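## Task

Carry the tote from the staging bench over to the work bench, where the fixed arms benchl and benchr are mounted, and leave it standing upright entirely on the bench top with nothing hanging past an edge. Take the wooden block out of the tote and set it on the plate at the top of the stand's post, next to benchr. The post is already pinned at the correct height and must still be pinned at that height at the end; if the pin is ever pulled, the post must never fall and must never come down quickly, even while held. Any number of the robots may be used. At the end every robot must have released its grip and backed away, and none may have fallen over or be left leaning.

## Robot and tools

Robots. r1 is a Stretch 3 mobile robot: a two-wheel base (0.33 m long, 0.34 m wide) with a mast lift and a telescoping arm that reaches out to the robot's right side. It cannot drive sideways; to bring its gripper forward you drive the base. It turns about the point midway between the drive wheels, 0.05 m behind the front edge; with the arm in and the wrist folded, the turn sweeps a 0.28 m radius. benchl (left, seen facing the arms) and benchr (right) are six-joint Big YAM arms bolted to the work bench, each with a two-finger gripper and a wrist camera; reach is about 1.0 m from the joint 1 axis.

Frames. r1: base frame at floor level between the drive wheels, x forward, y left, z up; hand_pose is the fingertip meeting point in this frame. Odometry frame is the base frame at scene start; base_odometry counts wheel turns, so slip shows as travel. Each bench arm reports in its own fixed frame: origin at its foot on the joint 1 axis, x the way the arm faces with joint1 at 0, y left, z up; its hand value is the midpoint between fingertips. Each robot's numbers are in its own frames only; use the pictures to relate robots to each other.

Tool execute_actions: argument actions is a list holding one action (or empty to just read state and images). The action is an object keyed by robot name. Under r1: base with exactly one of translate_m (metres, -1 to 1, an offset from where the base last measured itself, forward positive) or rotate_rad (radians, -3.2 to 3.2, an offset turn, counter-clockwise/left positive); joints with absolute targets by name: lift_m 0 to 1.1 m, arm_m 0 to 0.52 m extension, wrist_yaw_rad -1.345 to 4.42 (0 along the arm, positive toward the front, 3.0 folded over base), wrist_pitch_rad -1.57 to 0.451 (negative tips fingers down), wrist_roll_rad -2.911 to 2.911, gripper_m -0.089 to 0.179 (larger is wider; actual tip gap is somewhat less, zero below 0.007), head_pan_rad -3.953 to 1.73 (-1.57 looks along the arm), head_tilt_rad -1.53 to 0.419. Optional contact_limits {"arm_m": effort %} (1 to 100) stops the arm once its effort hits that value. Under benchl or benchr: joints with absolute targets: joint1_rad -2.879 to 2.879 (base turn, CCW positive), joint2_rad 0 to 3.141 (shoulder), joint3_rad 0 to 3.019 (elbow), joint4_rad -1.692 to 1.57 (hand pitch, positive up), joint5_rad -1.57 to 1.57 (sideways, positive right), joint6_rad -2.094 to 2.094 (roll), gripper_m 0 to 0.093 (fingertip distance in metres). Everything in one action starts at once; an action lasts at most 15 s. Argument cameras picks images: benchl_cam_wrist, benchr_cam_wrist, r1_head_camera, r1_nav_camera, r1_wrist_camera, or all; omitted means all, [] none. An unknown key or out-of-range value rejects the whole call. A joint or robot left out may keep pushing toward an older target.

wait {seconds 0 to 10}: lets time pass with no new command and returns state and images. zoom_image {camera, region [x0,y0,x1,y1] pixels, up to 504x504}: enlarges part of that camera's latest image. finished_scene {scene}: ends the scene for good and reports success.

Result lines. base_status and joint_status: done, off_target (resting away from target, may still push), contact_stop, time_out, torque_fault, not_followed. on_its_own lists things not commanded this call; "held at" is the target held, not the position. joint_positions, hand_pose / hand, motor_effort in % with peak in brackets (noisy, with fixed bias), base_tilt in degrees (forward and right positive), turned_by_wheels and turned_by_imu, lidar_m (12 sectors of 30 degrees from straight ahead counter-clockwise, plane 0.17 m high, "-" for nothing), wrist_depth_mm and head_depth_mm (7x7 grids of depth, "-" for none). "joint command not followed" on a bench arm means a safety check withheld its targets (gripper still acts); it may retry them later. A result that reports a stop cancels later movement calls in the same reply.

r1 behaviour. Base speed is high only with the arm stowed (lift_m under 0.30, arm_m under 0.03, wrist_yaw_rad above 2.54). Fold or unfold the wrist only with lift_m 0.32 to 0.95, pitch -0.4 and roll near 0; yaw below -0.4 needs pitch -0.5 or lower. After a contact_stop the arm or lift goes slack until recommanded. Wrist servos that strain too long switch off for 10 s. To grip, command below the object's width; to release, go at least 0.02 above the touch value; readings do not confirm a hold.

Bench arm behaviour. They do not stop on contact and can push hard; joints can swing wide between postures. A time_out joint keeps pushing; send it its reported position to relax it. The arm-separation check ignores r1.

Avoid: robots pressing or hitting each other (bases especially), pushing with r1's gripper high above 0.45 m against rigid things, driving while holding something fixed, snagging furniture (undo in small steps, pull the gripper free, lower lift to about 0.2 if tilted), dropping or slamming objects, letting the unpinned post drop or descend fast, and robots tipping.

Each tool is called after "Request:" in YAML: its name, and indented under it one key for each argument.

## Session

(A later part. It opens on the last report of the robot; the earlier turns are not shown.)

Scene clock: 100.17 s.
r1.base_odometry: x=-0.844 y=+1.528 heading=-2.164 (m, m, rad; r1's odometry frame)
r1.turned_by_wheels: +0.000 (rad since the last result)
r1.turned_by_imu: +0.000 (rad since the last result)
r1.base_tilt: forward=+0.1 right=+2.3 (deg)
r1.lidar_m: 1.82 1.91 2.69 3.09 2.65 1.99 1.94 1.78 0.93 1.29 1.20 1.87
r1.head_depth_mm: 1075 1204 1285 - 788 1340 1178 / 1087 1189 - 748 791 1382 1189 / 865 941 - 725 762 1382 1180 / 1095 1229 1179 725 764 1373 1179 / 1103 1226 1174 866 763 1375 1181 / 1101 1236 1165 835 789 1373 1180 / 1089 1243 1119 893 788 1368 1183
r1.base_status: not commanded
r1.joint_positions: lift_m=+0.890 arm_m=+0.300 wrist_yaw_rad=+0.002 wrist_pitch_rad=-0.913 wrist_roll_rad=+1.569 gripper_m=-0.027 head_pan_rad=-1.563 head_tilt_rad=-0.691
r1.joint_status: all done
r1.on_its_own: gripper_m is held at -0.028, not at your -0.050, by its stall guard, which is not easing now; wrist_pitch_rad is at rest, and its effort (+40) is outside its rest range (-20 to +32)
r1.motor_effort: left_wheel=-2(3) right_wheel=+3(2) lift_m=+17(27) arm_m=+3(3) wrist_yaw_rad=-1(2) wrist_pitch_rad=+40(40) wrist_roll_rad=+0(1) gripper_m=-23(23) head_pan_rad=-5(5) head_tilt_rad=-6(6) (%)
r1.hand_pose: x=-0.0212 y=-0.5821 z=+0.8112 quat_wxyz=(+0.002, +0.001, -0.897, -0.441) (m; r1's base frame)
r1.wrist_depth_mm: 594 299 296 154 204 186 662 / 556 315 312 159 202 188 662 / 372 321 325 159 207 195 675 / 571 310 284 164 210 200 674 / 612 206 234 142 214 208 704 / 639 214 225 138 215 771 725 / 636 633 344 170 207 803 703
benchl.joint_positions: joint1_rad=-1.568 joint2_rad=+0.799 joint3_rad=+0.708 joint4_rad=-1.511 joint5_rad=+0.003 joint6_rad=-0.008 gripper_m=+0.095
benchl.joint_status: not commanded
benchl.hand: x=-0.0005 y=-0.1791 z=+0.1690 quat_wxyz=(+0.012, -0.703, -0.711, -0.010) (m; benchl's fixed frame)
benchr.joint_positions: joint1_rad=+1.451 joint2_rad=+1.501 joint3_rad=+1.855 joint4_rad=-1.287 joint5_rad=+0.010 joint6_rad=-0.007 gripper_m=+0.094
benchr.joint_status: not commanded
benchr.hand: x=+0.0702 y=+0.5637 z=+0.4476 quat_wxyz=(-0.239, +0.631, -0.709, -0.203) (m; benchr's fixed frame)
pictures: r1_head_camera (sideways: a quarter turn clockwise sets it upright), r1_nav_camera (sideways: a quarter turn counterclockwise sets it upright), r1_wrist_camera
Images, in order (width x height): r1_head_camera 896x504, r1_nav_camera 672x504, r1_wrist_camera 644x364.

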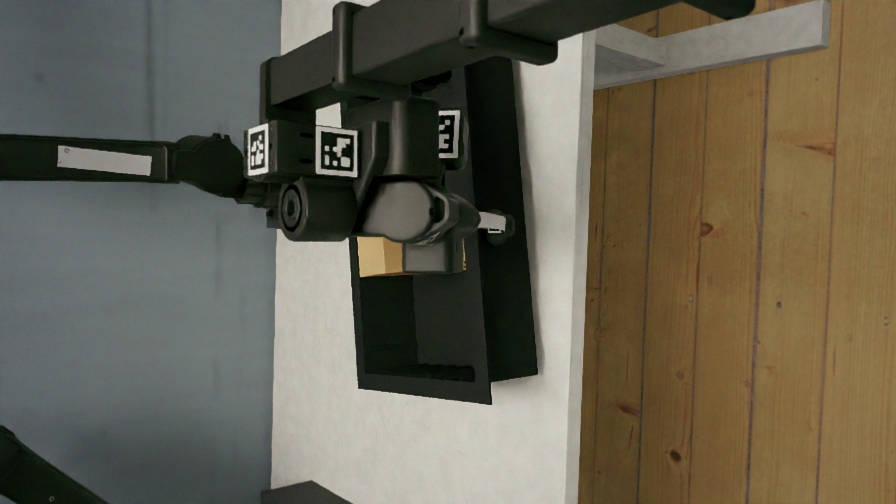

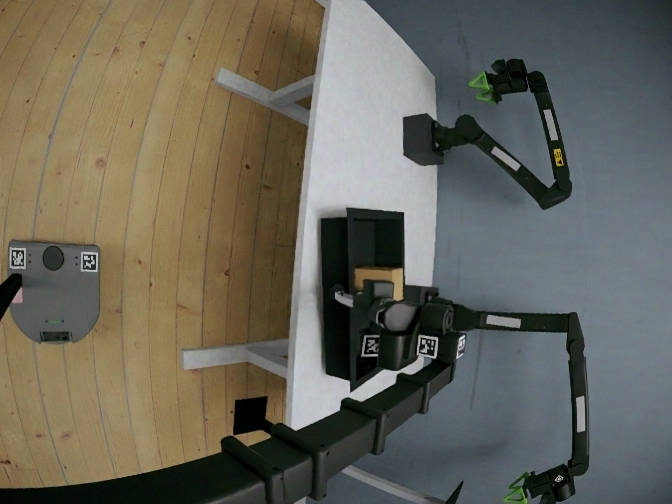

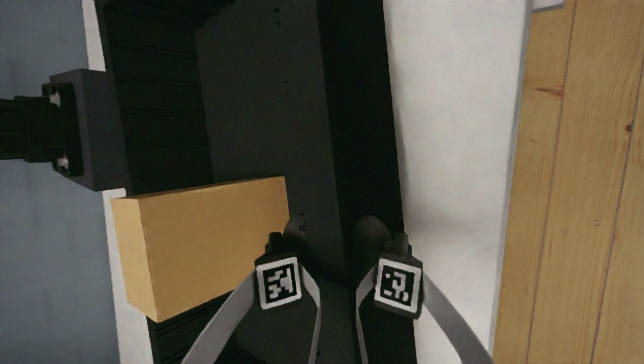

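Request:
execute_actions:
  actions:
    - {"r1":{"base":{"rotate_rad":-0.12},"joints":{"arm_m":0.315,"lift_m":0.875}}}
  cameras: []

Request:
execute_actions:
  actions:
    - {"r1":{"joints":{"wrist_pitch_rad":-1.1,"arm_m":0.36}}}
  cameras: []

Request:
execute_actions:
  actions:
    - {"r1":{"joints":{"wrist_pitch_rad":-1.4,"arm_m":0.435,"lift_m":0.89,"gripper_m":0.08}}}
  cameras: ["r1_wrist_camera","r1_head_camera"]

Scene clock: 102.77 s.
r1.base_odometry: x=-0.844 y=+1.528 heading=-2.284 (m, m, rad; r1's odometry frame)
r1.turned_by_wheels: -0.120 (rad since the last result)
r1.turned_by_imu: -0.122 (rad since the last result)
r1.base_tilt: forward=+0.1 right=+2.3 (deg)
r1.lidar_m: 1.82 1.86 2.40 3.09 3.02 2.07 1.94 1.97 0.93 1.29 1.32 1.20
r1.head_depth_mm: 1116 1258 1230 - 1540 1367 1188 / 1100 1246 - 765 785 1343 1187 / 1108 1235 - 749 785 1375 1188 / 864 948 1014 769 767 1370 1180 / 1086 1214 1123 888 766 1369 1184 / 1077 1202 1173 837 767 1371 1191 / 1073 1200 1168 893 764 1375 1183
r1.base_status: done
r1.joint_positions: lift_m=+0.875 arm_m=+0.315 wrist_yaw_rad=-0.001 wrist_pitch_rad=-0.910 wrist_roll_rad=+1.574 gripper_m=-0.027 head_pan_rad=-1.563 head_tilt_rad=-0.691
r1.joint_status: all done
r1.on_its_own: gripper_m is held at -0.028, not at your -0.050, by its stall guard, which is not easing now; wrist_pitch_rad is at rest, and its effort (+39) is outside its rest range (-20 to +32)
r1.motor_effort: left_wheel=+2(6) right_wheel=+0(5) lift_m=+17(19) arm_m=+3(5) wrist_yaw_rad=+1(4) wrist_pitch_rad=+39(40) wrist_roll_rad=-1(3) gripper_m=-23(23) head_pan_rad=-5(5) head_tilt_rad=-6(6) (%)
r1.hand_pose: x=-0.0216 y=-0.5976 z=+0.7965 quat_wxyz=(-0.001, -0.001, -0.898, -0.440) (m; r1's base frame)
r1.wrist_depth_mm: 579 298 292 155 191 176 639 / 590 313 307 161 192 178 652 / 597 321 322 159 196 177 679 / 421 309 289 165 198 182 687 / 376 206 234 141 202 184 679 / 593 205 225 138 199 188 707 / 591 597 337 168 200 189 704
benchl.joint_positions: joint1_rad=-1.568 joint2_rad=+0.799 joint3_rad=+0.708 joint4_rad=-1.511 joint5_rad=+0.003 joint6_rad=-0.008 gripper_m=+0.095
benchl.joint_status: not commanded
benchl.hand: x=-0.0005 y=-0.1791 z=+0.1690 quat_wxyz=(+0.012, -0.703, -0.711, -0.010) (m; benchl's fixed frame)
benchr.joint_positions: joint1_rad=+1.451 joint2_rad=+1.501 joint3_rad=+1.855 joint4_rad=-1.287 joint5_rad=+0.010 joint6_rad=-0.007 gripper_m=+0.094
benchr.joint_status: not commanded
benchr.hand: x=+0.0702 y=+0.5637 z=+0.4476 quat_wxyz=(-0.239, +0.631, -0.709, -0.203) (m; benchr's fixed frame)
pictures: none
No camera images: the call's "cameras" was empty. Leave "cameras" out to get every camera's image.

Scene clock: 104.20 s.
r1.base_odometry: x=-0.844 y=+1.528 heading=-2.284 (m, m, rad; r1's odometry frame)
r1.turned_by_wheels: +0.000 (rad since the last result)
r1.turned_by_imu: +0.000 (rad since the last result)
r1.base_tilt: forward=+0.1 right=+2.2 (deg)
r1.lidar_m: 1.81 1.86 2.40 3.07 3.00 2.06 1.94 1.97 0.93 1.30 1.32 1.20
r1.head_depth_mm: 1121 1252 1288 - 1551 1387 1188 / 1116 1251 - 774 788 1341 1180 / 1100 1228 - 753 789 1381 1188 / 865 948 1019 763 783 1379 1187 / 1092 1213 1125 891 772 1371 1188 / 1081 1204 1172 839 762 1373 1184 / 1073 1200 1173 897 765 1373 1181
r1.base_status: not commanded
r1.joint_positions: lift_m=+0.875 arm_m=+0.359 wrist_yaw_rad=+0.000 wrist_pitch_rad=-1.110 wrist_roll_rad=+1.574 gripper_m=-0.027 head_pan_rad=-1.563 head_tilt_rad=-0.692
r1.joint_status: all done
r1.on_its_own: gripper_m is held at -0.028, not at your -0.050, by its stall guard, which is not easing now
r1.motor_effort: left_wheel=+0(1) right_wheel=+0(1) lift_m=+14(17) arm_m=+7(9) wrist_yaw_rad=+0(0) wrist_pitch_rad=+5(37) wrist_roll_rad=-1(1) gripper_m=-19(23) head_pan_rad=-6(5) head_tilt_rad=-6(6) (%)
r1.hand_pose: x=-0.0216 y=-0.5966 z=+0.7737 quat_wxyz=(-0.001, -0.001, -0.850, -0.527) (m; r1's base frame)
r1.wrist_depth_mm: 258 284 243 160 179 710 665 / 254 286 249 126 184 711 685 / 255 291 254 127 187 726 686 / 250 278 249 167 193 742 701 / 166 184 242 129 193 744 702 / 177 184 235 129 193 761 712 / 375 295 277 175 208 785 725
benchl.joint_positions: joint1_rad=-1.568 joint2_rad=+0.799 joint3_rad=+0.708 joint4_rad=-1.511 joint5_rad=+0.003 joint6_rad=-0.008 gripper_m=+0.095
benchl.joint_status: not commanded
benchl.hand: x=-0.0005 y=-0.1791 z=+0.1690 quat_wxyz=(+0.012, -0.703, -0.711, -0.010) (m; benchl's fixed frame)
benchr.joint_positions: joint1_rad=+1.451 joint2_rad=+1.501 joint3_rad=+1.855 joint4_rad=-1.287 joint5_rad=+0.010 joint6_rad=-0.007 gripper_m=+0.094
benchr.joint_status: not commanded
benchr.hand: x=+0.0702 y=+0.5637 z=+0.4476 quat_wxyz=(-0.239, +0.631, -0.709, -0.203) (m; benchr's fixed frame)
pictures: none
No camera images: the call's "cameras" was empty. Leave "cameras" out to get every camera's image.

Scene clock: 105.93 s.
r1.base_odometry: x=-0.844 y=+1.528 heading=-2.284 (m, m, rad; r1's odometry frame)
r1.turned_by_wheels: +0.000 (rad since the last result)
r1.turned_by_imu: +0.000 (rad since the last result)
r1.base_tilt: forward=+0.1 right=+2.3 (deg)
r1.lidar_m: 1.82 1.86 2.40 3.09 3.01 2.06 1.94 1.97 0.93 1.29 1.32 1.20
r1.head_depth_mm: 1122 1259 1263 - 1508 1352 1183 / 1109 1229 - 860 781 1337 1189 / 1101 1192 - 862 769 1364 1187 / 865 937 1012 816 764 1380 1187 / 1092 1217 1126 889 763 1362 1182 / 1083 1198 1174 838 764 1375 1178 / 1073 1197 1170 894 766 1370 1190
r1.base_status: not commanded
r1.joint_positions: lift_m=+0.890 arm_m=+0.435 wrist_yaw_rad=+0.000 wrist_pitch_rad=-1.410 wrist_roll_rad=+1.574 gripper_m=+0.080 head_pan_rad=-1.563 head_tilt_rad=-0.692
r1.joint_status: all done
r1.motor_effort: left_wheel=+1(1) right_wheel=+0(0) lift_m=+22(22) arm_m=+5(9) wrist_yaw_rad=+0(0) wrist_pitch_rad=+5(25) wrist_roll_rad=-1(1) gripper_m=+0(83) head_pan_rad=-5(6) head_tilt_rad=-6(6) (%)
r1.hand_pose: x=-0.0215 y=-0.5966 z=+0.7717 quat_wxyz=(-0.001, -0.002, -0.761, -0.648) (m; r1's base frame)
r1.wrist_depth_mm: 227 217 204 112 187 774 745 / 234 222 209 125 188 784 - / 239 229 214 203 190 781 - / 243 231 219 207 195 833 789 / 134 159 220 212 198 836 785 / 126 157 227 218 121 854 831 / 124 148 239 223 205 884 837
benchl.joint_positions: joint1_rad=-1.568 joint2_rad=+0.799 joint3_rad=+0.708 joint4_rad=-1.511 joint5_rad=+0.003 joint6_rad=-0.008 gripper_m=+0.095
benchl.joint_status: not commanded
benchl.hand: x=-0.0005 y=-0.1791 z=+0.1690 quat_wxyz=(+0.012, -0.703, -0.711, -0.010) (m; benchl's fixed frame)
benchr.joint_positions: joint1_rad=+1.451 joint2_rad=+1.501 joint3_rad=+1.855 joint4_rad=-1.287 joint5_rad=+0.010 joint6_rad=-0.007 gripper_m=+0.094
benchr.joint_status: not commanded
benchr.hand: x=+0.0702 y=+0.5637 z=+0.4476 quat_wxyz=(-0.239, +0.631, -0.709, -0.203) (m; benchr's fixed frame)
pictures: r1_head_camera (sideways: a quarter turn clockwise sets it upright), r1_wrist_camera
Images, in order (width x height): r1_head_camera 896x504, r1_wrist_camera 644x364.

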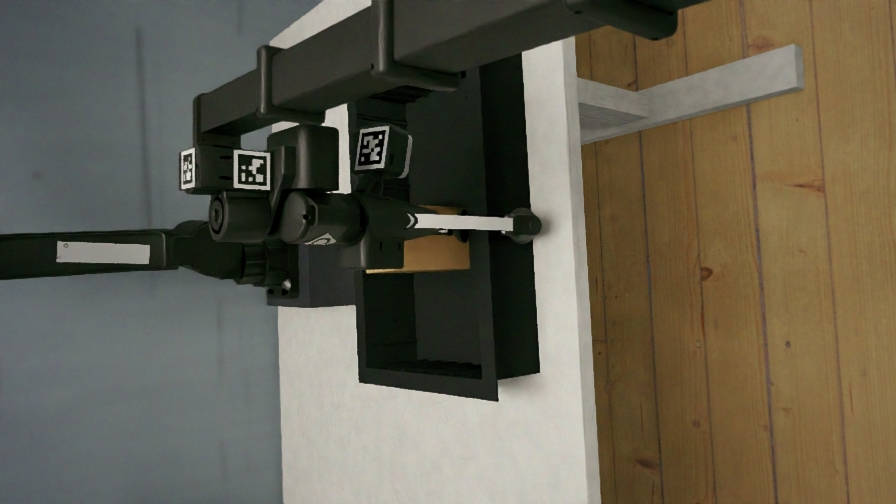

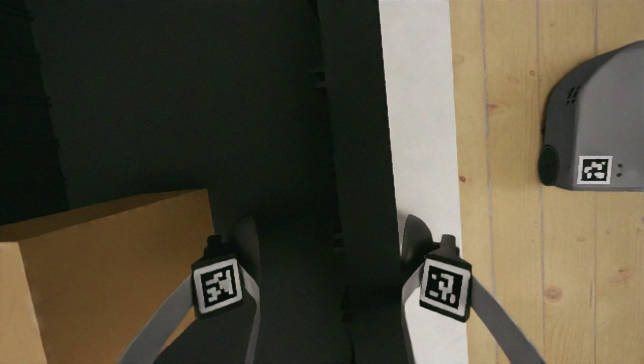

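Request:
execute_actions:
  actions:
    - {"r1":{"joints":{"lift_m":1.0,"arm_m":0.42,"gripper_m":0.09}},"benchr":{"joints":{"joint2_rad":1.073,"joint3_rad":1.2,"joint4_rad":-1.0}}}
  cameras: ["r1_wrist_camera"]

Request:
execute_actions:
  actions:
    - {"r1":{"base":{"translate_m":-0.25},"joints":{"arm_m":0.0,"head_pan_rad":-1.3,"head_tilt_rad":-0.5}},"benchr":{"joints":{"joint1_rad":0.9}}}
  cameras: []

Request:
execute_actions:
  actions:
    - {"r1":{"joints":{"lift_m":0.7}},"benchr":{"joints":{"joint1_rad":0.08,"joint3_rad":0.6,"joint4_rad":-0.45}}}
  cameras: ["r1_head_camera","benchr_cam_wrist"]

Scene clock: 112.63 s.
r1.base_odometry: x=-0.844 y=+1.528 heading=-2.284 (m, m, rad; r1's odometry frame)
r1.turned_by_wheels: +0.000 (rad since the last result)
r1.turned_by_imu: -0.001 (rad since the last result)
r1.base_tilt: forward=+0.1 right=+2.3 (deg)
r1.lidar_m: 1.82 1.86 2.40 3.08 3.02 2.06 1.93 1.98 0.93 1.30 1.32 1.20
r1.head_depth_mm: 1082 - 1174 816 1510 1371 1182 / 1072 1285 1127 859 779 1339 1186 / 1059 - 1119 876 770 1373 1188 / 1080 920 1008 799 764 1372 1190 / 868 1214 1129 888 764 1382 1183 / 1082 1209 1170 837 764 1376 1177 / 1078 1199 1163 897 763 1372 1191
r1.base_status: not commanded
r1.joint_positions: lift_m=+1.000 arm_m=+0.420 wrist_yaw_rad=+0.000 wrist_pitch_rad=-1.401 wrist_roll_rad=+1.574 gripper_m=+0.090 head_pan_rad=-1.563 head_tilt_rad=-0.692
r1.joint_status: all done
r1.motor_effort: left_wheel=+0(0) right_wheel=+0(1) lift_m=+25(26) arm_m=-4(3) wrist_yaw_rad=+1(0) wrist_pitch_rad=+1(5) wrist_roll_rad=-1(1) gripper_m=+1(46) head_pan_rad=-5(5) head_tilt_rad=-6(6) (%)
r1.hand_pose: x=-0.0215 y=-0.5844 z=+0.8817 quat_wxyz=(-0.001, -0.002, -0.764, -0.645) (m; r1's base frame)
r1.wrist_depth_mm: 275 317 314 295 870 865 820 / 284 337 324 305 299 917 - / 332 338 329 312 301 908 - / 355 303 327 319 307 962 876 / 356 232 273 325 315 982 905 / 373 288 352 333 316 941 911 / 431 329 359 337 325 - 910
benchl.joint_positions: joint1_rad=-1.568 joint2_rad=+0.799 joint3_rad=+0.708 joint4_rad=-1.511 joint5_rad=+0.003 joint6_rad=-0.008 gripper_m=+0.095
benchl.joint_status: not commanded
benchl.hand: x=-0.0005 y=-0.1791 z=+0.1690 quat_wxyz=(+0.012, -0.703, -0.711, -0.010) (m; benchl's fixed frame)
benchr.joint_positions: joint1_rad=+1.451 joint2_rad=+1.079 joint3_rad=+1.188 joint4_rad=-1.020 joint5_rad=+0.010 joint6_rad=-0.007 gripper_m=+0.094
benchr.joint_status: all done
benchr.hand: x=+0.0541 y=+0.4299 z=+0.3435 quat_wxyz=(-0.246, +0.629, -0.707, -0.210) (m; benchr's fixed frame)
pictures: r1_wrist_camera
Images, in order (width x height): r1_wrist_camera 644x364.

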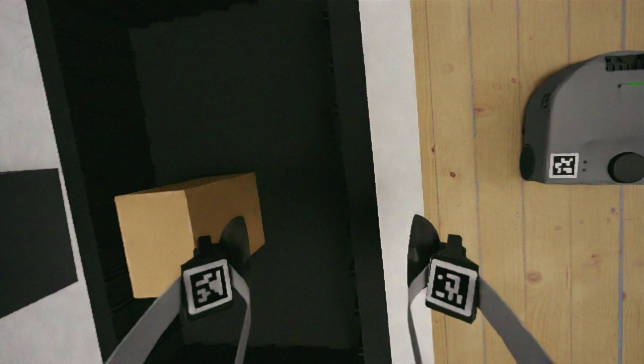

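Scene clock: 116.93 s.
r1.base_odometry: x=-0.680 y=+1.717 heading=-2.284 (m, m, rad; r1's odometry frame)
r1.turned_by_wheels: +0.000 (rad since the last result)
r1.turned_by_imu: +0.000 (rad since the last result)
r1.base_tilt: forward=+0.1 right=+2.2 (deg)
r1.lidar_m: 2.06 2.11 2.73 3.05 2.62 1.80 1.69 1.72 1.04 0.89 1.34 1.40
r1.head_depth_mm: 641 653 1250 1197 903 745 - / 705 1158 1275 1196 827 747 1278 / 1061 1178 1294 1144 874 750 1298 / 1071 1167 1020 1070 835 769 1315 / 1095 1232 1346 1195 845 1439 1299 / 1151 1255 1394 1199 795 1479 1308 / 1165 1278 1407 1192 854 1476 1303
r1.base_status: done
r1.joint_positions: lift_m=+1.000 arm_m=+0.000 wrist_yaw_rad=+0.000 wrist_pitch_rad=-1.401 wrist_roll_rad=+1.574 gripper_m=+0.090 head_pan_rad=-1.307 head_tilt_rad=-0.507
r1.joint_status: all done
r1.motor_effort: left_wheel=+0(2) right_wheel=+0(4) lift_m=+25(26) arm_m=-4(6) wrist_yaw_rad=+0(0) wrist_pitch_rad=+0(1) wrist_roll_rad=-1(1) gripper_m=+1(1) head_pan_rad=+4(31) head_tilt_rad=+5(31) (%)
r1.hand_pose: x=-0.0215 y=-0.1646 z=+0.8817 quat_wxyz=(-0.001, -0.001, -0.764, -0.645) (m; r1's base frame)
r1.wrist_depth_mm: 805 - - 986 912 875 788 / 392 - - - 955 876 849 / 396 - - - - 863 845 / 400 - - - - 898 872 / 400 - - - - 928 892 / 411 - - - - - 897 / 413 - - - - - 953
benchl.joint_positions: joint1_rad=-1.568 joint2_rad=+0.799 joint3_rad=+0.708 joint4_rad=-1.511 joint5_rad=+0.003 joint6_rad=-0.008 gripper_m=+0.095
benchl.joint_status: not commanded
benchl.hand: x=-0.0005 y=-0.1791 z=+0.1690 quat_wxyz=(+0.012, -0.703, -0.711, -0.010) (m; benchl's fixed frame)
benchr.joint_positions: joint1_rad=+0.901 joint2_rad=+1.079 joint3_rad=+1.188 joint4_rad=-1.020 joint5_rad=+0.010 joint6_rad=-0.007 gripper_m=+0.094
benchr.joint_status: all done
benchr.hand: x=+0.2709 y=+0.3382 z=+0.3435 quat_wxyz=(-0.294, +0.413, -0.851, -0.136) (m; benchr's fixed frame)
pictures: none
No camera images: the call's "cameras" was empty. Leave "cameras" out to get every camera's image.

Scene clock: 120.50 s.
r1.base_odometry: x=-0.680 y=+1.717 heading=-2.284 (m, m, rad; r1's odometry frame)
r1.turned_by_wheels: +0.000 (rad since the last result)
r1.turned_by_imu: +0.000 (rad since the last result)
r1.base_tilt: forward=+0.1 right=+2.3 (deg)
r1.lidar_m: 2.07 2.11 2.73 3.04 2.62 1.80 1.69 1.73 1.04 0.89 1.34 1.40
r1.head_depth_mm: 1060 1146 1247 1198 880 745 1299 / 1080 1163 1271 1207 822 740 1276 / 1085 1184 1296 1146 879 749 1300 / 957 814 1002 1058 839 771 1301 / 1136 1218 1343 967 850 1451 1311 / 1148 1260 1386 1199 795 1482 1304 / 1164 1273 1409 1193 853 1482 1307
r1.base_status: not commanded
r1.joint_positions: lift_m=+0.700 arm_m=+0.000 wrist_yaw_rad=+0.000 wrist_pitch_rad=-1.401 wrist_roll_rad=+1.574 gripper_m=+0.090 head_pan_rad=-1.307 head_tilt_rad=-0.507
r1.joint_status: all done
r1.motor_effort: left_wheel=+0(0) right_wheel=+1(0) lift_m=+13(22) arm_m=-4(4) wrist_yaw_rad=+0(0) wrist_pitch_rad=+0(0) wrist_roll_rad=-1(1) gripper_m=+1(1) head_pan_rad=+4(4) head_tilt_rad=+5(5) (%)
r1.hand_pose: x=-0.0215 y=-0.1646 z=+0.5824 quat_wxyz=(-0.001, -0.001, -0.764, -0.645) (m; r1's base frame)
r1.wrist_depth_mm: 812 782 733 689 654 616 585 / 849 814 740 702 - - 603 / 876 818 784 733 - - - / 903 804 775 742 - - 620 / 950 883 816 767 723 674 645 / 952 890 807 761 751 690 640 / - 898 843 810 732 712 671
benchl.joint_positions: joint1_rad=-1.568 joint2_rad=+0.799 joint3_rad=+0.708 joint4_rad=-1.511 joint5_rad=+0.003 joint6_rad=-0.008 gripper_m=+0.095
benchl.joint_status: not commanded
benchl.hand: x=-0.0005 y=-0.1791 z=+0.1690 quat_wxyz=(+0.012, -0.703, -0.711, -0.010) (m; benchl's fixed frame)
benchr.joint_positions: joint1_rad=+0.083 joint2_rad=+1.072 joint3_rad=+0.597 joint4_rad=-0.470 joint5_rad=+0.011 joint6_rad=-0.007 gripper_m=+0.094
benchr.joint_status: all done
benchr.hand: x=+0.3830 y=+0.0296 z=+0.1217 quat_wxyz=(-0.308, +0.041, -0.951, -0.007) (m; benchr's fixed frame)
pictures: benchr_cam_wrist, r1_head_camera (sideways: a quarter turn clockwise sets it upright)
Images, in order (width x height): benchr_cam_wrist 504x504, r1_head_camera 896x504.

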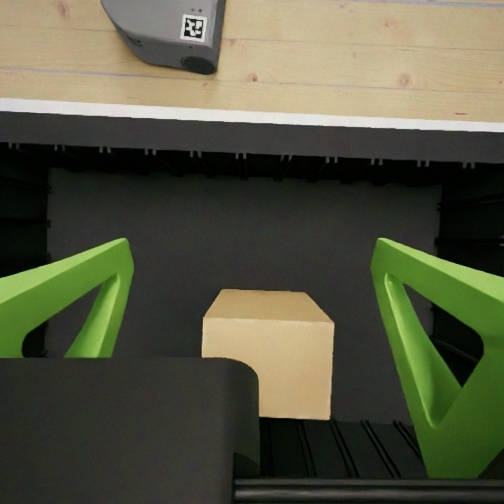

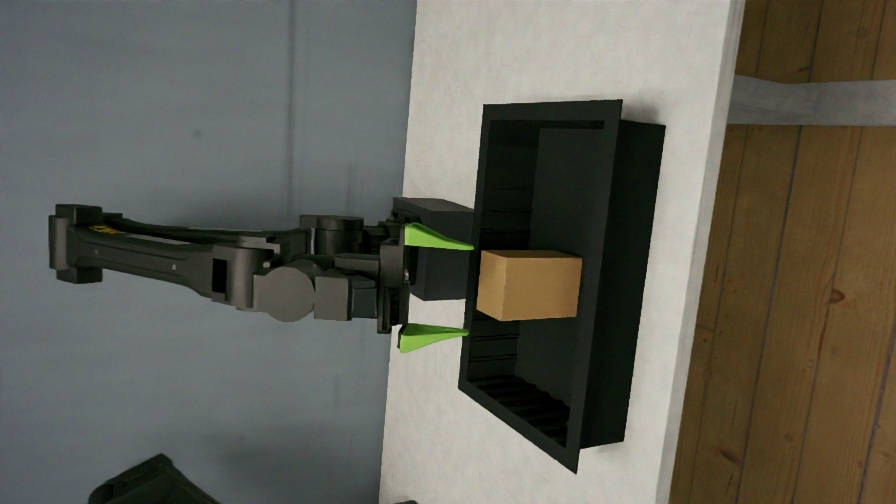

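Request:
execute_actions:
  actions:
    - {"r1":{"joints":{"head_pan_rad":-1.75,"head_tilt_rad":-0.2}},"benchr":{"joints":{"joint1_rad":0.052,"joint2_rad":0.95,"joint3_rad":0.39,"joint4_rad":-0.375}}}
  cameras: ["r1_head_camera","benchr_cam_wrist"]

Request:
execute_actions:
  actions:
    - {"benchr":{"joints":{"joint2_rad":1.137,"joint3_rad":0.30,"joint4_rad":-0.09}}}
  cameras: ["r1_nav_camera","benchr_cam_wrist"]

Scene clock: 123.37 s.
r1.base_odometry: x=-0.680 y=+1.717 heading=-2.284 (m, m, rad; r1's odometry frame)
r1.turned_by_wheels: +0.000 (rad since the last result)
r1.turned_by_imu: +0.000 (rad since the last result)
r1.base_tilt: forward=+0.1 right=+2.2 (deg)
r1.lidar_m: 2.07 2.11 2.72 3.05 2.62 1.80 1.69 1.72 1.04 0.89 1.34 1.40
r1.head_depth_mm: 1289 1350 1395 1465 1523 1600 1623 / 1264 1307 1365 1392 1449 1525 1535 / 1227 1284 1326 1367 1419 1501 766 / 1199 1241 1278 1336 1380 1008 763 / 1163 1207 1244 1310 1334 1008 762 / 1136 1174 1213 1271 1311 927 695 / 1113 1147 1193 1229 1266 957 761
r1.base_status: not commanded
r1.joint_positions: lift_m=+0.700 arm_m=+0.000 wrist_yaw_rad=+0.000 wrist_pitch_rad=-1.401 wrist_roll_rad=+1.574 gripper_m=+0.090 head_pan_rad=-1.743 head_tilt_rad=-0.211
r1.joint_status: all done
r1.motor_effort: left_wheel=+1(1) right_wheel=+0(1) lift_m=+12(13) arm_m=-4(4) wrist_yaw_rad=+0(0) wrist_pitch_rad=+0(0) wrist_roll_rad=-1(1) gripper_m=+1(1) head_pan_rad=-6(45) head_tilt_rad=+7(37) (%)
r1.hand_pose: x=-0.0215 y=-0.1646 z=+0.5824 quat_wxyz=(-0.001, -0.001, -0.764, -0.645) (m; r1's base frame)
r1.wrist_depth_mm: 806 774 724 709 656 618 591 / 854 783 744 719 - - 595 / 867 784 765 710 - - - / 852 836 790 744 - - 618 / 947 862 786 749 704 667 648 / 975 883 813 767 733 687 657 / - 925 851 791 759 710 666
benchl.joint_positions: joint1_rad=-1.568 joint2_rad=+0.799 joint3_rad=+0.708 joint4_rad=-1.511 joint5_rad=+0.003 joint6_rad=-0.008 gripper_m=+0.095
benchl.joint_status: not commanded
benchl.hand: x=-0.0005 y=-0.1791 z=+0.1690 quat_wxyz=(+0.012, -0.703, -0.711, -0.010) (m; benchl's fixed frame)
benchr.joint_positions: joint1_rad=+0.058 joint2_rad=+0.945 joint3_rad=+0.382 joint4_rad=-0.393 joint5_rad=+0.011 joint6_rad=-0.007 gripper_m=+0.094
benchr.joint_status: all done
benchr.hand: x=+0.3196 y=+0.0163 z=+0.0726 quat_wxyz=(-0.303, +0.029, -0.953, -0.003) (m; benchr's fixed frame)
pictures: benchr_cam_wrist, r1_head_camera (sideways: a quarter turn clockwise sets it upright)
Images, in order (width x height): benchr_cam_wrist 504x504, r1_head_camera 896x504.

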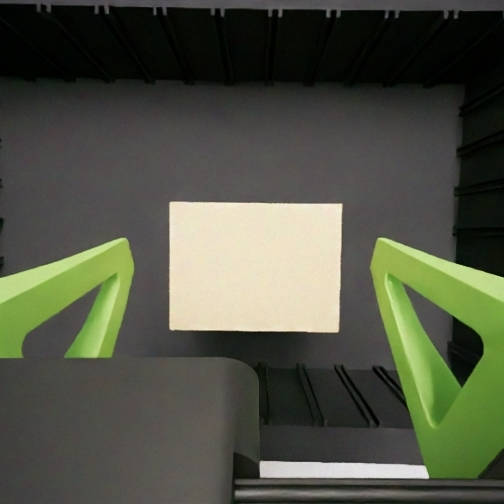

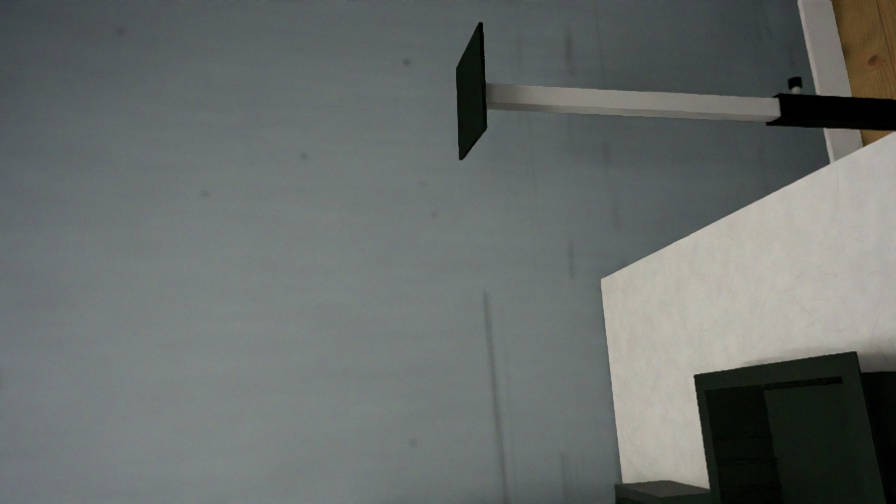

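Scene clock: 124.37 s.
r1.base_odometry: x=-0.680 y=+1.717 heading=-2.284 (m, m, rad; r1's odometry frame)
r1.turned_by_wheels: +0.000 (rad since the last result)
r1.turned_by_imu: +0.000 (rad since the last result)
r1.base_tilt: forward=+0.1 right=+2.3 (deg)
r1.lidar_m: 2.07 2.12 2.73 3.01 2.62 1.80 1.69 1.72 1.05 0.89 1.34 1.40
r1.head_depth_mm: 1299 1345 1395 1460 1524 1611 1630 / 1262 1316 1367 1397 1444 1536 1520 / 1225 1265 1319 1377 1417 1499 761 / 1196 1232 1285 1339 1379 1008 761 / 1165 1203 1259 1303 1334 1009 761 / 1128 1177 1217 1269 1303 925 696 / 1107 1153 1190 1234 1268 951 761
r1.base_status: not commanded
r1.joint_positions: lift_m=+0.700 arm_m=+0.000 wrist_yaw_rad=+0.000 wrist_pitch_rad=-1.401 wrist_roll_rad=+1.574 gripper_m=+0.090 head_pan_rad=-1.743 head_tilt_rad=-0.211
r1.joint_status: not commanded
r1.motor_effort: left_wheel=+0(0) right_wheel=+1(1) lift_m=+13(13) arm_m=-4(4) wrist_yaw_rad=+1(0) wrist_pitch_rad=+0(0) wrist_roll_rad=-1(1) gripper_m=+1(1) head_pan_rad=-6(6) head_tilt_rad=+8(7) (%)
r1.hand_pose: x=-0.0215 y=-0.1646 z=+0.5824 quat_wxyz=(-0.001, -0.001, -0.764, -0.645) (m; r1's base frame)
r1.wrist_depth_mm: 809 774 725 684 665 599 592 / 830 830 732 702 - - 595 / 885 810 761 712 - - - / 869 841 771 743 - - 637 / 919 826 790 739 720 684 630 / 958 885 805 767 724 688 656 / - 902 825 790 735 696 648
benchl.joint_positions: joint1_rad=-1.568 joint2_rad=+0.799 joint3_rad=+0.708 joint4_rad=-1.511 joint5_rad=+0.003 joint6_rad=-0.008 gripper_m=+0.095
benchl.joint_status: not commanded
benchl.hand: x=-0.0005 y=-0.1791 z=+0.1690 quat_wxyz=(+0.012, -0.703, -0.711, -0.010) (m; benchl's fixed frame)
benchr.joint_positions: joint1_rad=+0.058 joint2_rad=+1.140 joint3_rad=+0.292 joint4_rad=-0.110 joint5_rad=+0.011 joint6_rad=-0.007 gripper_m=+0.094
benchr.joint_status: all done
benchr.hand: x=+0.3193 y=+0.0162 z=+0.0154 quat_wxyz=(-0.302, +0.029, -0.953, -0.003) (m; benchr's fixed frame)
pictures: benchr_cam_wrist, r1_nav_camera (sideways: a quarter turn counterclockwise sets it upright)
Images, in order (width x height): benchr_cam_wrist 504x504, r1_nav_camera 672x504.

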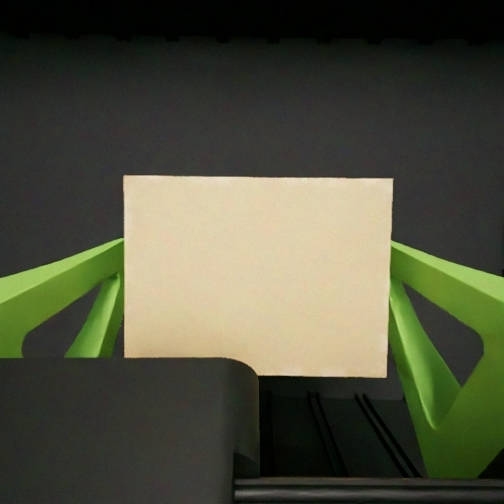

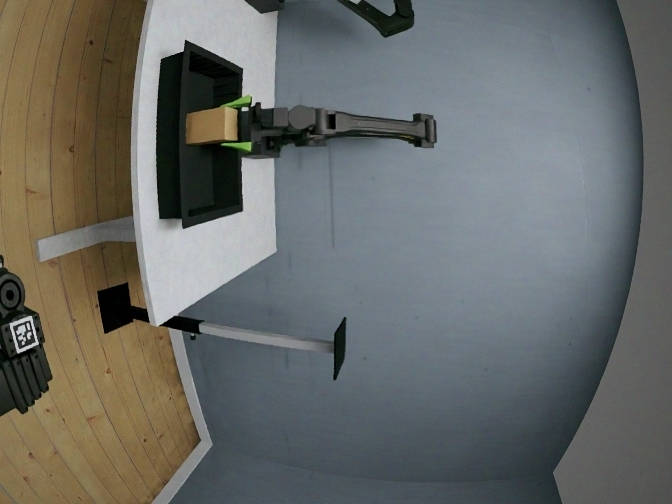

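Request:
execute_actions:
  actions:
    - {"benchr":{"joints":{"gripper_m":0.05}}}
  cameras: []

Request:
execute_actions:
  actions:
    - {"benchr":{"joints":{"joint2_rad":1.0,"joint3_rad":0.65,"joint4_rad":-0.58}}}
  cameras: ["benchr_cam_wrist"]

Request:
execute_actions:
  actions:
    - {"benchr":{"joints":{"joint1_rad":1.46,"joint2_rad":1.3,"joint3_rad":1.8,"joint4_rad":-1.4}}}
  cameras: []

Request:
execute_actions:
  actions:
    - {"benchr":{"joints":{"joint2_rad":1.85,"joint3_rad":2.33,"joint4_rad":-1.38}}}
  cameras: ["r1_head_camera","benchr_cam_wrist"]

Scene clock: 126.33 s.
r1.base_odometry: x=-0.680 y=+1.717 heading=-2.284 (m, m, rad; r1's odometry frame)
r1.turned_by_wheels: +0.000 (rad since the last result)
r1.turned_by_imu: +0.000 (rad since the last result)
r1.base_tilt: forward=+0.1 right=+2.2 (deg)
r1.lidar_m: 2.07 2.11 2.73 3.04 2.63 1.80 1.69 1.72 1.04 0.88 1.33 1.40
r1.head_depth_mm: 1294 1353 1395 1451 1529 1591 1619 / 1258 1306 1360 1401 1454 1548 1530 / 1233 1264 1322 1382 1423 1492 761 / 1194 1240 1293 1344 1379 1008 762 / 1161 1198 1246 1294 1332 1007 759 / 1136 1172 1225 1262 1312 923 694 / 1104 1150 1187 1231 1272 957 760
r1.base_status: not commanded
r1.joint_positions: lift_m=+0.700 arm_m=+0.000 wrist_yaw_rad=+0.000 wrist_pitch_rad=-1.401 wrist_roll_rad=+1.574 gripper_m=+0.090 head_pan_rad=-1.743 head_tilt_rad=-0.211
r1.joint_status: not commanded
r1.motor_effort: left_wheel=+0(0) right_wheel=+0(1) lift_m=+13(13) arm_m=-5(4) wrist_yaw_rad=+1(0) wrist_pitch_rad=+0(0) wrist_roll_rad=-1(1) gripper_m=+0(0) head_pan_rad=-5(6) head_tilt_rad=+8(8) (%)
r1.hand_pose: x=-0.0215 y=-0.1646 z=+0.5824 quat_wxyz=(-0.001, -0.001, -0.764, -0.645) (m; r1's base frame)
r1.wrist_depth_mm: 818 784 722 687 664 628 588 / 856 799 748 720 - - 584 / 869 807 752 731 - - - / 891 841 769 730 - - 616 / 954 848 787 764 721 662 646 / 938 888 794 801 745 671 639 / - 906 841 783 748 707 669
benchl.joint_positions: joint1_rad=-1.568 joint2_rad=+0.799 joint3_rad=+0.708 joint4_rad=-1.511 joint5_rad=+0.003 joint6_rad=-0.008 gripper_m=+0.095
benchl.joint_status: not commanded
benchl.hand: x=-0.0005 y=-0.1791 z=+0.1690 quat_wxyz=(+0.012, -0.703, -0.711, -0.010) (m; benchl's fixed frame)
benchr.joint_positions: joint1_rad=+0.057 joint2_rad=+1.140 joint3_rad=+0.292 joint4_rad=-0.109 joint5_rad=+0.012 joint6_rad=-0.006 gripper_m=+0.079
benchr.joint_status: gripper_m off_target (ended at +0.079, target +0.050)
benchr.hand: x=+0.3194 y=+0.0157 z=+0.0156 quat_wxyz=(-0.302, +0.028, -0.953, -0.002) (m; benchr's fixed frame)
pictures: none
No camera images: the call's "cameras" was empty. Leave "cameras" out to get every camera's image.

Scene clock: 127.53 s.
r1.base_odometry: x=-0.680 y=+1.717 heading=-2.284 (m, m, rad; r1's odometry frame)
r1.turned_by_wheels: +0.000 (rad since the last result)
r1.turned_by_imu: +0.000 (rad since the last result)
r1.base_tilt: forward=+0.1 right=+2.3 (deg)
r1.lidar_m: 2.07 2.11 2.72 3.00 2.62 1.80 1.69 1.72 1.04 0.89 1.33 1.40
r1.head_depth_mm: 1287 1338 1395 1465 1528 1602 1636 / 1262 1304 1361 1391 1452 1547 1519 / 1224 1271 1324 1375 1436 1494 761 / 1194 1231 1288 1334 1380 1008 761 / 1162 1209 1246 1301 1335 1013 763 / 1138 1164 1219 1265 1302 921 699 / 1105 1140 1190 1232 1275 960 759
r1.base_status: not commanded
r1.joint_positions: lift_m=+0.700 arm_m=+0.000 wrist_yaw_rad=+0.000 wrist_pitch_rad=-1.401 wrist_roll_rad=+1.574 gripper_m=+0.090 head_pan_rad=-1.743 head_tilt_rad=-0.211
r1.joint_status: not commanded
r1.motor_effort: left_wheel=+0(0) right_wheel=+0(1) lift_m=+13(13) arm_m=-5(4) wrist_yaw_rad=+0(1) wrist_pitch_rad=+0(0) wrist_roll_rad=-1(1) gripper_m=+1(1) head_pan_rad=-5(6) head_tilt_rad=+7(7) (%)
r1.hand_pose: x=-0.0215 y=-0.1646 z=+0.5824 quat_wxyz=(-0.001, -0.001, -0.764, -0.645) (m; r1's base frame)
r1.wrist_depth_mm: 798 777 723 679 653 601 585 / 860 792 770 713 - - 609 / 858 809 758 718 - - - / 915 846 788 737 - - 618 / 918 864 808 726 714 671 645 / 983 890 771 776 744 679 658 / - 909 858 794 748 701 660
benchl.joint_positions: joint1_rad=-1.568 joint2_rad=+0.799 joint3_rad=+0.708 joint4_rad=-1.511 joint5_rad=+0.003 joint6_rad=-0.008 gripper_m=+0.095
benchl.joint_status: not commanded
benchl.hand: x=-0.0005 y=-0.1791 z=+0.1690 quat_wxyz=(+0.012, -0.703, -0.711, -0.010) (m; benchl's fixed frame)
benchr.joint_positions: joint1_rad=+0.057 joint2_rad=+1.008 joint3_rad=+0.617 joint4_rad=-0.574 joint5_rad=+0.012 joint6_rad=-0.006 gripper_m=+0.079
benchr.joint_status: all done
benchr.hand: x=+0.3697 y=+0.0186 z=+0.1392 quat_wxyz=(-0.298, +0.029, -0.954, -0.002) (m; benchr's fixed frame)
pictures: benchr_cam_wrist
Images, in order (width x height): benchr_cam_wrist 504x504.

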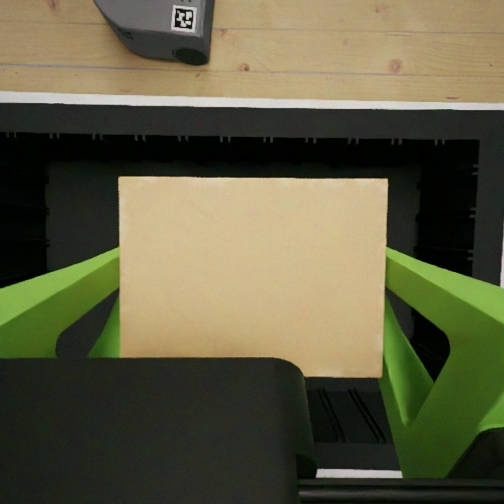

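Scene clock: 129.33 s.
r1.base_odometry: x=-0.680 y=+1.717 heading=-2.284 (m, m, rad; r1's odometry frame)
r1.turned_by_wheels: +0.000 (rad since the last result)
r1.turned_by_imu: +0.000 (rad since the last result)
r1.base_tilt: forward=+0.1 right=+2.3 (deg)
r1.lidar_m: 2.07 2.11 2.73 3.04 2.62 1.79 1.69 1.72 1.04 0.89 1.34 1.40
r1.head_depth_mm: 1291 1340 1390 1461 1526 1605 1654 / 1256 1307 1366 1396 1441 1544 1525 / 1232 1272 1317 1375 1435 1493 762 / 1196 1213 934 1344 1378 1009 762 / 1167 938 1253 1298 1340 1008 762 / 1125 1160 1217 1265 1309 923 698 / 1108 1140 1180 1228 1273 960 756
r1.base_status: not commanded
r1.joint_positions: lift_m=+0.700 arm_m=+0.000 wrist_yaw_rad=+0.000 wrist_pitch_rad=-1.401 wrist_roll_rad=+1.574 gripper_m=+0.090 head_pan_rad=-1.743 head_tilt_rad=-0.211
r1.joint_status: not commanded
r1.motor_effort: left_wheel=+1(1) right_wheel=+0(0) lift_m=+13(13) arm_m=-4(4) wrist_yaw_rad=+1(0) wrist_pitch_rad=+0(0) wrist_roll_rad=-1(1) gripper_m=+1(1) head_pan_rad=-5(5) head_tilt_rad=+8(8) (%)
r1.hand_pose: x=-0.0215 y=-0.1646 z=+0.5824 quat_wxyz=(-0.001, -0.001, -0.764, -0.645) (m; r1's base frame)
r1.wrist_depth_mm: 831 765 750 690 665 621 602 / 870 812 742 703 - - 584 / 886 791 752 717 - - - / 887 841 778 732 - - 621 / 940 847 814 761 707 661 639 / 954 851 791 761 738 680 652 / - 908 832 774 745 703 672
benchl.joint_positions: joint1_rad=-1.568 joint2_rad=+0.799 joint3_rad=+0.708 joint4_rad=-1.511 joint5_rad=+0.003 joint6_rad=-0.008 gripper_m=+0.095
benchl.joint_status: not commanded
benchl.hand: x=-0.0005 y=-0.1791 z=+0.1690 quat_wxyz=(+0.012, -0.703, -0.711, -0.010) (m; benchl's fixed frame)
benchr.joint_positions: joint1_rad=+1.462 joint2_rad=+1.308 joint3_rad=+1.746 joint4_rad=-1.394 joint5_rad=+0.008 joint6_rad=-0.006 gripper_m=+0.079
benchr.joint_status: all done
benchr.hand: x=+0.0535 y=+0.4736 z=+0.4754 quat_wxyz=(-0.229, +0.638, -0.708, -0.199) (m; benchr's fixed frame)
pictures: none
No camera images: the call's "cameras" was empty. Leave "cameras" out to get every camera's image.

Scene clock: 131.00 s.
r1.base_odometry: x=-0.680 y=+1.717 heading=-2.284 (m, m, rad; r1's odometry frame)
r1.turned_by_wheels: +0.000 (rad since the last result)
r1.turned_by_imu: +0.000 (rad since the last result)
r1.base_tilt: forward=+0.1 right=+2.2 (deg)
r1.lidar_m: 2.07 2.11 2.73 3.03 2.62 1.80 1.69 1.72 1.04 0.89 1.34 1.40
r1.head_depth_mm: 1285 1346 1401 1469 1523 1614 1636 / 1253 1296 950 1038 1459 1531 1528 / 1229 1260 1317 1379 1432 1505 761 / 1191 1230 1289 1319 1386 1015 763 / 1160 1204 1248 1302 1332 1015 763 / 1137 1178 1200 1260 1305 922 695 / 1108 1147 1164 1229 1268 954 759
r1.base_status: not commanded
r1.joint_positions: lift_m=+0.700 arm_m=+0.000 wrist_yaw_rad=+0.000 wrist_pitch_rad=-1.401 wrist_roll_rad=+1.574 gripper_m=+0.090 head_pan_rad=-1.743 head_tilt_rad=-0.211
r1.joint_status: not commanded
r1.motor_effort: left_wheel=+0(0) right_wheel=+0(1) lift_m=+13(13) arm_m=-4(4) wrist_yaw_rad=+1(0) wrist_pitch_rad=+0(0) wrist_roll_rad=-1(1) gripper_m=+1(0) head_pan_rad=-6(6) head_tilt_rad=+8(8) (%)
r1.hand_pose: x=-0.0215 y=-0.1646 z=+0.5824 quat_wxyz=(-0.001, -0.001, -0.764, -0.645) (m; r1's base frame)
r1.wrist_depth_mm: 821 805 738 672 647 607 587 / 853 795 768 700 - - 594 / 875 808 769 737 - - - / 874 852 778 723 - - 623 / 929 885 806 755 713 686 640 / 932 903 784 774 729 700 651 / - 938 852 781 751 696 672
benchl.joint_positions: joint1_rad=-1.568 joint2_rad=+0.799 joint3_rad=+0.708 joint4_rad=-1.511 joint5_rad=+0.003 joint6_rad=-0.008 gripper_m=+0.095
benchl.joint_status: not commanded
benchl.hand: x=-0.0005 y=-0.1791 z=+0.1690 quat_wxyz=(+0.012, -0.703, -0.711, -0.010) (m; benchl's fixed frame)
benchr.joint_positions: joint1_rad=+1.462 joint2_rad=+1.873 joint3_rad=+2.266 joint4_rad=-1.392 joint5_rad=+0.008 joint6_rad=-0.006 gripper_m=+0.079
benchr.joint_status: all done
benchr.hand: x=+0.0761 y=+0.6811 z=+0.4113 quat_wxyz=(-0.213, +0.642, -0.713, -0.185) (m; benchr's fixed frame)
pictures: benchr_cam_wrist, r1_head_camera (sideways: a quarter turn clockwise sets it upright)
Images, in order (width x height): benchr_cam_wrist 504x504, r1_head_camera 896x504.

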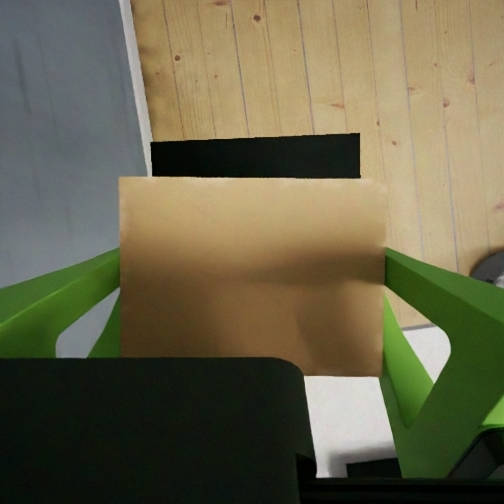

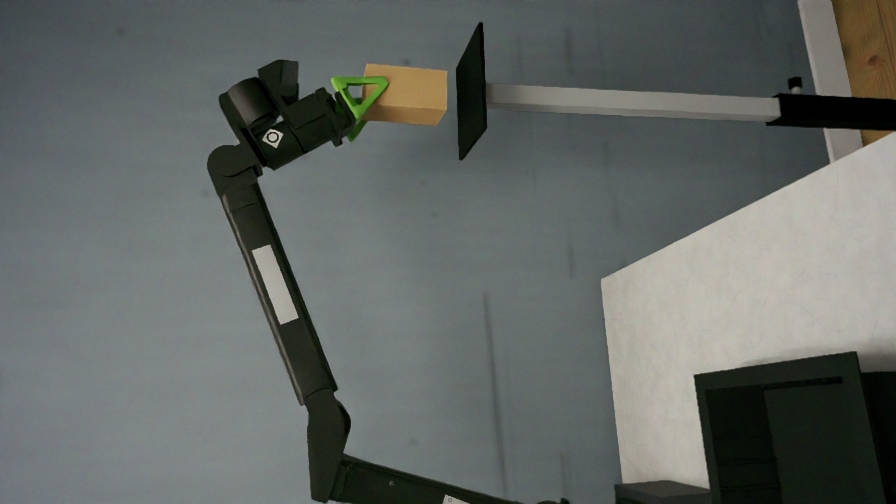

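Request:
execute_actions:
  actions:
    - {"benchr":{"joints":{"joint3_rad":2.18,"joint4_rad":-1.2}}}
  cameras: ["r1_head_camera"]

Request:
zoom_image:
  camera: "r1_head_camera"
  region: [340,0,540,180]

Scene clock: 132.97 s.
r1.base_odometry: x=-0.680 y=+1.717 heading=-2.284 (m, m, rad; r1's odometry frame)
r1.turned_by_wheels: +0.000 (rad since the last result)
r1.turned_by_imu: +0.000 (rad since the last result)
r1.base_tilt: forward=+0.1 right=+2.2 (deg)
r1.lidar_m: 2.07 2.10 2.73 3.05 2.62 1.81 1.69 1.72 1.04 0.89 1.34 1.40
r1.head_depth_mm: 1296 1341 1395 1459 1522 1585 1636 / 1254 1313 953 1033 1454 1534 1532 / 1227 1261 1333 1369 1433 1494 763 / 1196 1231 1286 1337 1382 1007 761 / 1157 1197 1248 1305 1343 1008 764 / 1137 1177 1204 1267 1305 924 696 / 1110 1145 1166 1226 1269 958 762
r1.base_status: not commanded
r1.joint_positions: lift_m=+0.700 arm_m=+0.000 wrist_yaw_rad=+0.000 wrist_pitch_rad=-1.401 wrist_roll_rad=+1.574 gripper_m=+0.090 head_pan_rad=-1.743 head_tilt_rad=-0.211
r1.joint_status: not commanded
r1.motor_effort: left_wheel=+1(0) right_wheel=+1(0) lift_m=+13(13) arm_m=-4(4) wrist_yaw_rad=+0(0) wrist_pitch_rad=+0(0) wrist_roll_rad=-1(1) gripper_m=+1(1) head_pan_rad=-5(5) head_tilt_rad=+8(8) (%)
r1.hand_pose: x=-0.0215 y=-0.1646 z=+0.5824 quat_wxyz=(-0.001, -0.001, -0.764, -0.645) (m; r1's base frame)
r1.wrist_depth_mm: 808 772 741 677 650 613 590 / 852 805 741 707 - - 584 / 875 817 790 722 - - - / 890 838 787 732 - - 636 / 930 861 811 774 702 678 654 / 968 889 803 786 741 687 656 / - 900 851 793 725 725 661
benchl.joint_positions: joint1_rad=-1.568 joint2_rad=+0.799 joint3_rad=+0.708 joint4_rad=-1.511 joint5_rad=+0.003 joint6_rad=-0.008 gripper_m=+0.095
benchl.joint_status: not commanded
benchl.hand: x=-0.0005 y=-0.1791 z=+0.1690 quat_wxyz=(+0.012, -0.703, -0.711, -0.010) (m; benchl's fixed frame)
benchr.joint_positions: joint1_rad=+1.462 joint2_rad=+1.868 joint3_rad=+2.161 joint4_rad=-1.230 joint5_rad=+0.008 joint6_rad=-0.006 gripper_m=+0.079
benchr.joint_status: all done
benchr.hand: x=+0.0786 y=+0.7044 z=+0.3851 quat_wxyz=(-0.235, +0.636, -0.706, -0.204) (m; benchr's fixed frame)
pictures: r1_head_camera (sideways: a quarter turn clockwise sets it upright)
Images, in order (width x height): r1_head_camera 896x504.

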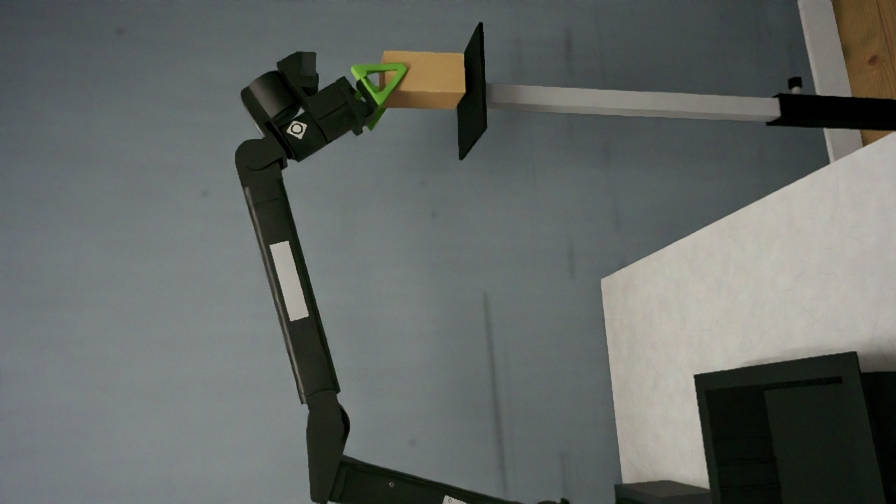

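Region (340, 0, 540, 180) of r1_head_camera's 896x504 image, scaled by 2.520, with more detail than that image has; it fills the top 454 rows of this view, and the rest is white.

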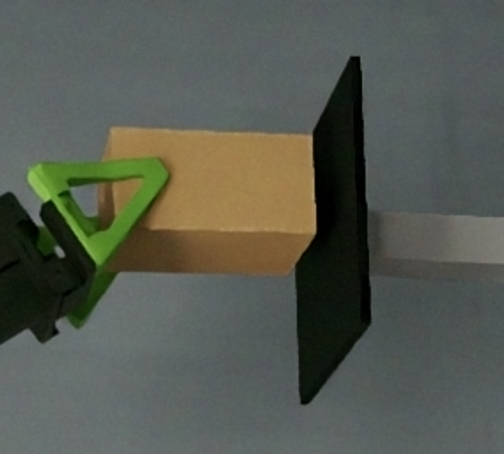

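Request:
execute_actions:
  actions:
    - {"benchr":{"joints":{"joint2_rad":1.77,"joint3_rad":2.045,"joint4_rad":-1.15}}}
  cameras: ["r1_head_camera"]

Scene clock: 134.60 s.
r1.base_odometry: x=-0.680 y=+1.717 heading=-2.284 (m, m, rad; r1's odometry frame)
r1.turned_by_wheels: +0.000 (rad since the last result)
r1.turned_by_imu: +0.000 (rad since the last result)
r1.base_tilt: forward=+0.1 right=+2.3 (deg)
r1.lidar_m: 2.07 2.11 2.73 3.03 2.61 1.80 1.69 1.72 1.04 0.89 1.34 1.40
r1.head_depth_mm: 1294 1341 1395 1469 1538 1595 1626 / 1254 1305 952 986 1450 1542 1520 / 1225 1272 1317 1383 1428 1504 760 / 1196 1231 1283 1334 1374 1011 758 / 1161 1204 1242 1302 1334 1007 764 / 1139 1172 1201 1263 1301 924 696 / 1107 1145 1155 1233 1269 961 759
r1.base_status: not commanded
r1.joint_positions: lift_m=+0.700 arm_m=+0.000 wrist_yaw_rad=+0.000 wrist_pitch_rad=-1.401 wrist_roll_rad=+1.574 gripper_m=+0.090 head_pan_rad=-1.743 head_tilt_rad=-0.211
r1.joint_status: not commanded
r1.motor_effort: left_wheel=+0(0) right_wheel=+0(0) lift_m=+13(13) arm_m=-5(4) wrist_yaw_rad=+0(0) wrist_pitch_rad=+0(0) wrist_roll_rad=-1(1) gripper_m=+1(1) head_pan_rad=-6(6) head_tilt_rad=+8(8) (%)
r1.hand_pose: x=-0.0215 y=-0.1646 z=+0.5824 quat_wxyz=(-0.001, -0.001, -0.764, -0.645) (m; r1's base frame)
r1.wrist_depth_mm: 817 770 724 686 660 630 591 / 831 801 761 696 - - 589 / 869 813 754 723 - - - / 900 850 784 740 - - 627 / 919 872 804 740 718 678 626 / 945 906 832 764 751 678 634 / - 932 836 791 741 714 677
benchl.joint_positions: joint1_rad=-1.568 joint2_rad=+0.799 joint3_rad=+0.708 joint4_rad=-1.511 joint5_rad=+0.003 joint6_rad=-0.008 gripper_m=+0.095
benchl.joint_status: not commanded
benchl.hand: x=-0.0005 y=-0.1791 z=+0.1690 quat_wxyz=(+0.012, -0.703, -0.711, -0.010) (m; benchl's fixed frame)
benchr.joint_positions: joint1_rad=+1.462 joint2_rad=+1.797 joint3_rad=+2.034 joint4_rad=-1.181 joint5_rad=+0.008 joint6_rad=-0.006 gripper_m=+0.079
benchr.joint_status: all done
benchr.hand: x=+0.0764 y=+0.6843 z=+0.3747 quat_wxyz=(-0.233, +0.637, -0.707, -0.202) (m; benchr's fixed frame)
pictures: r1_head_camera (sideways: a quarter turn clockwise sets it upright)
Images, in order (width x height): r1_head_camera 896x504.

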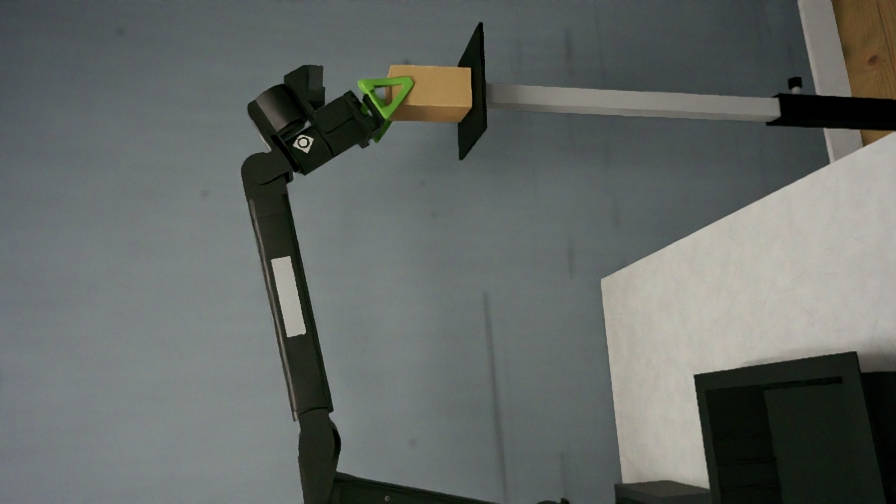

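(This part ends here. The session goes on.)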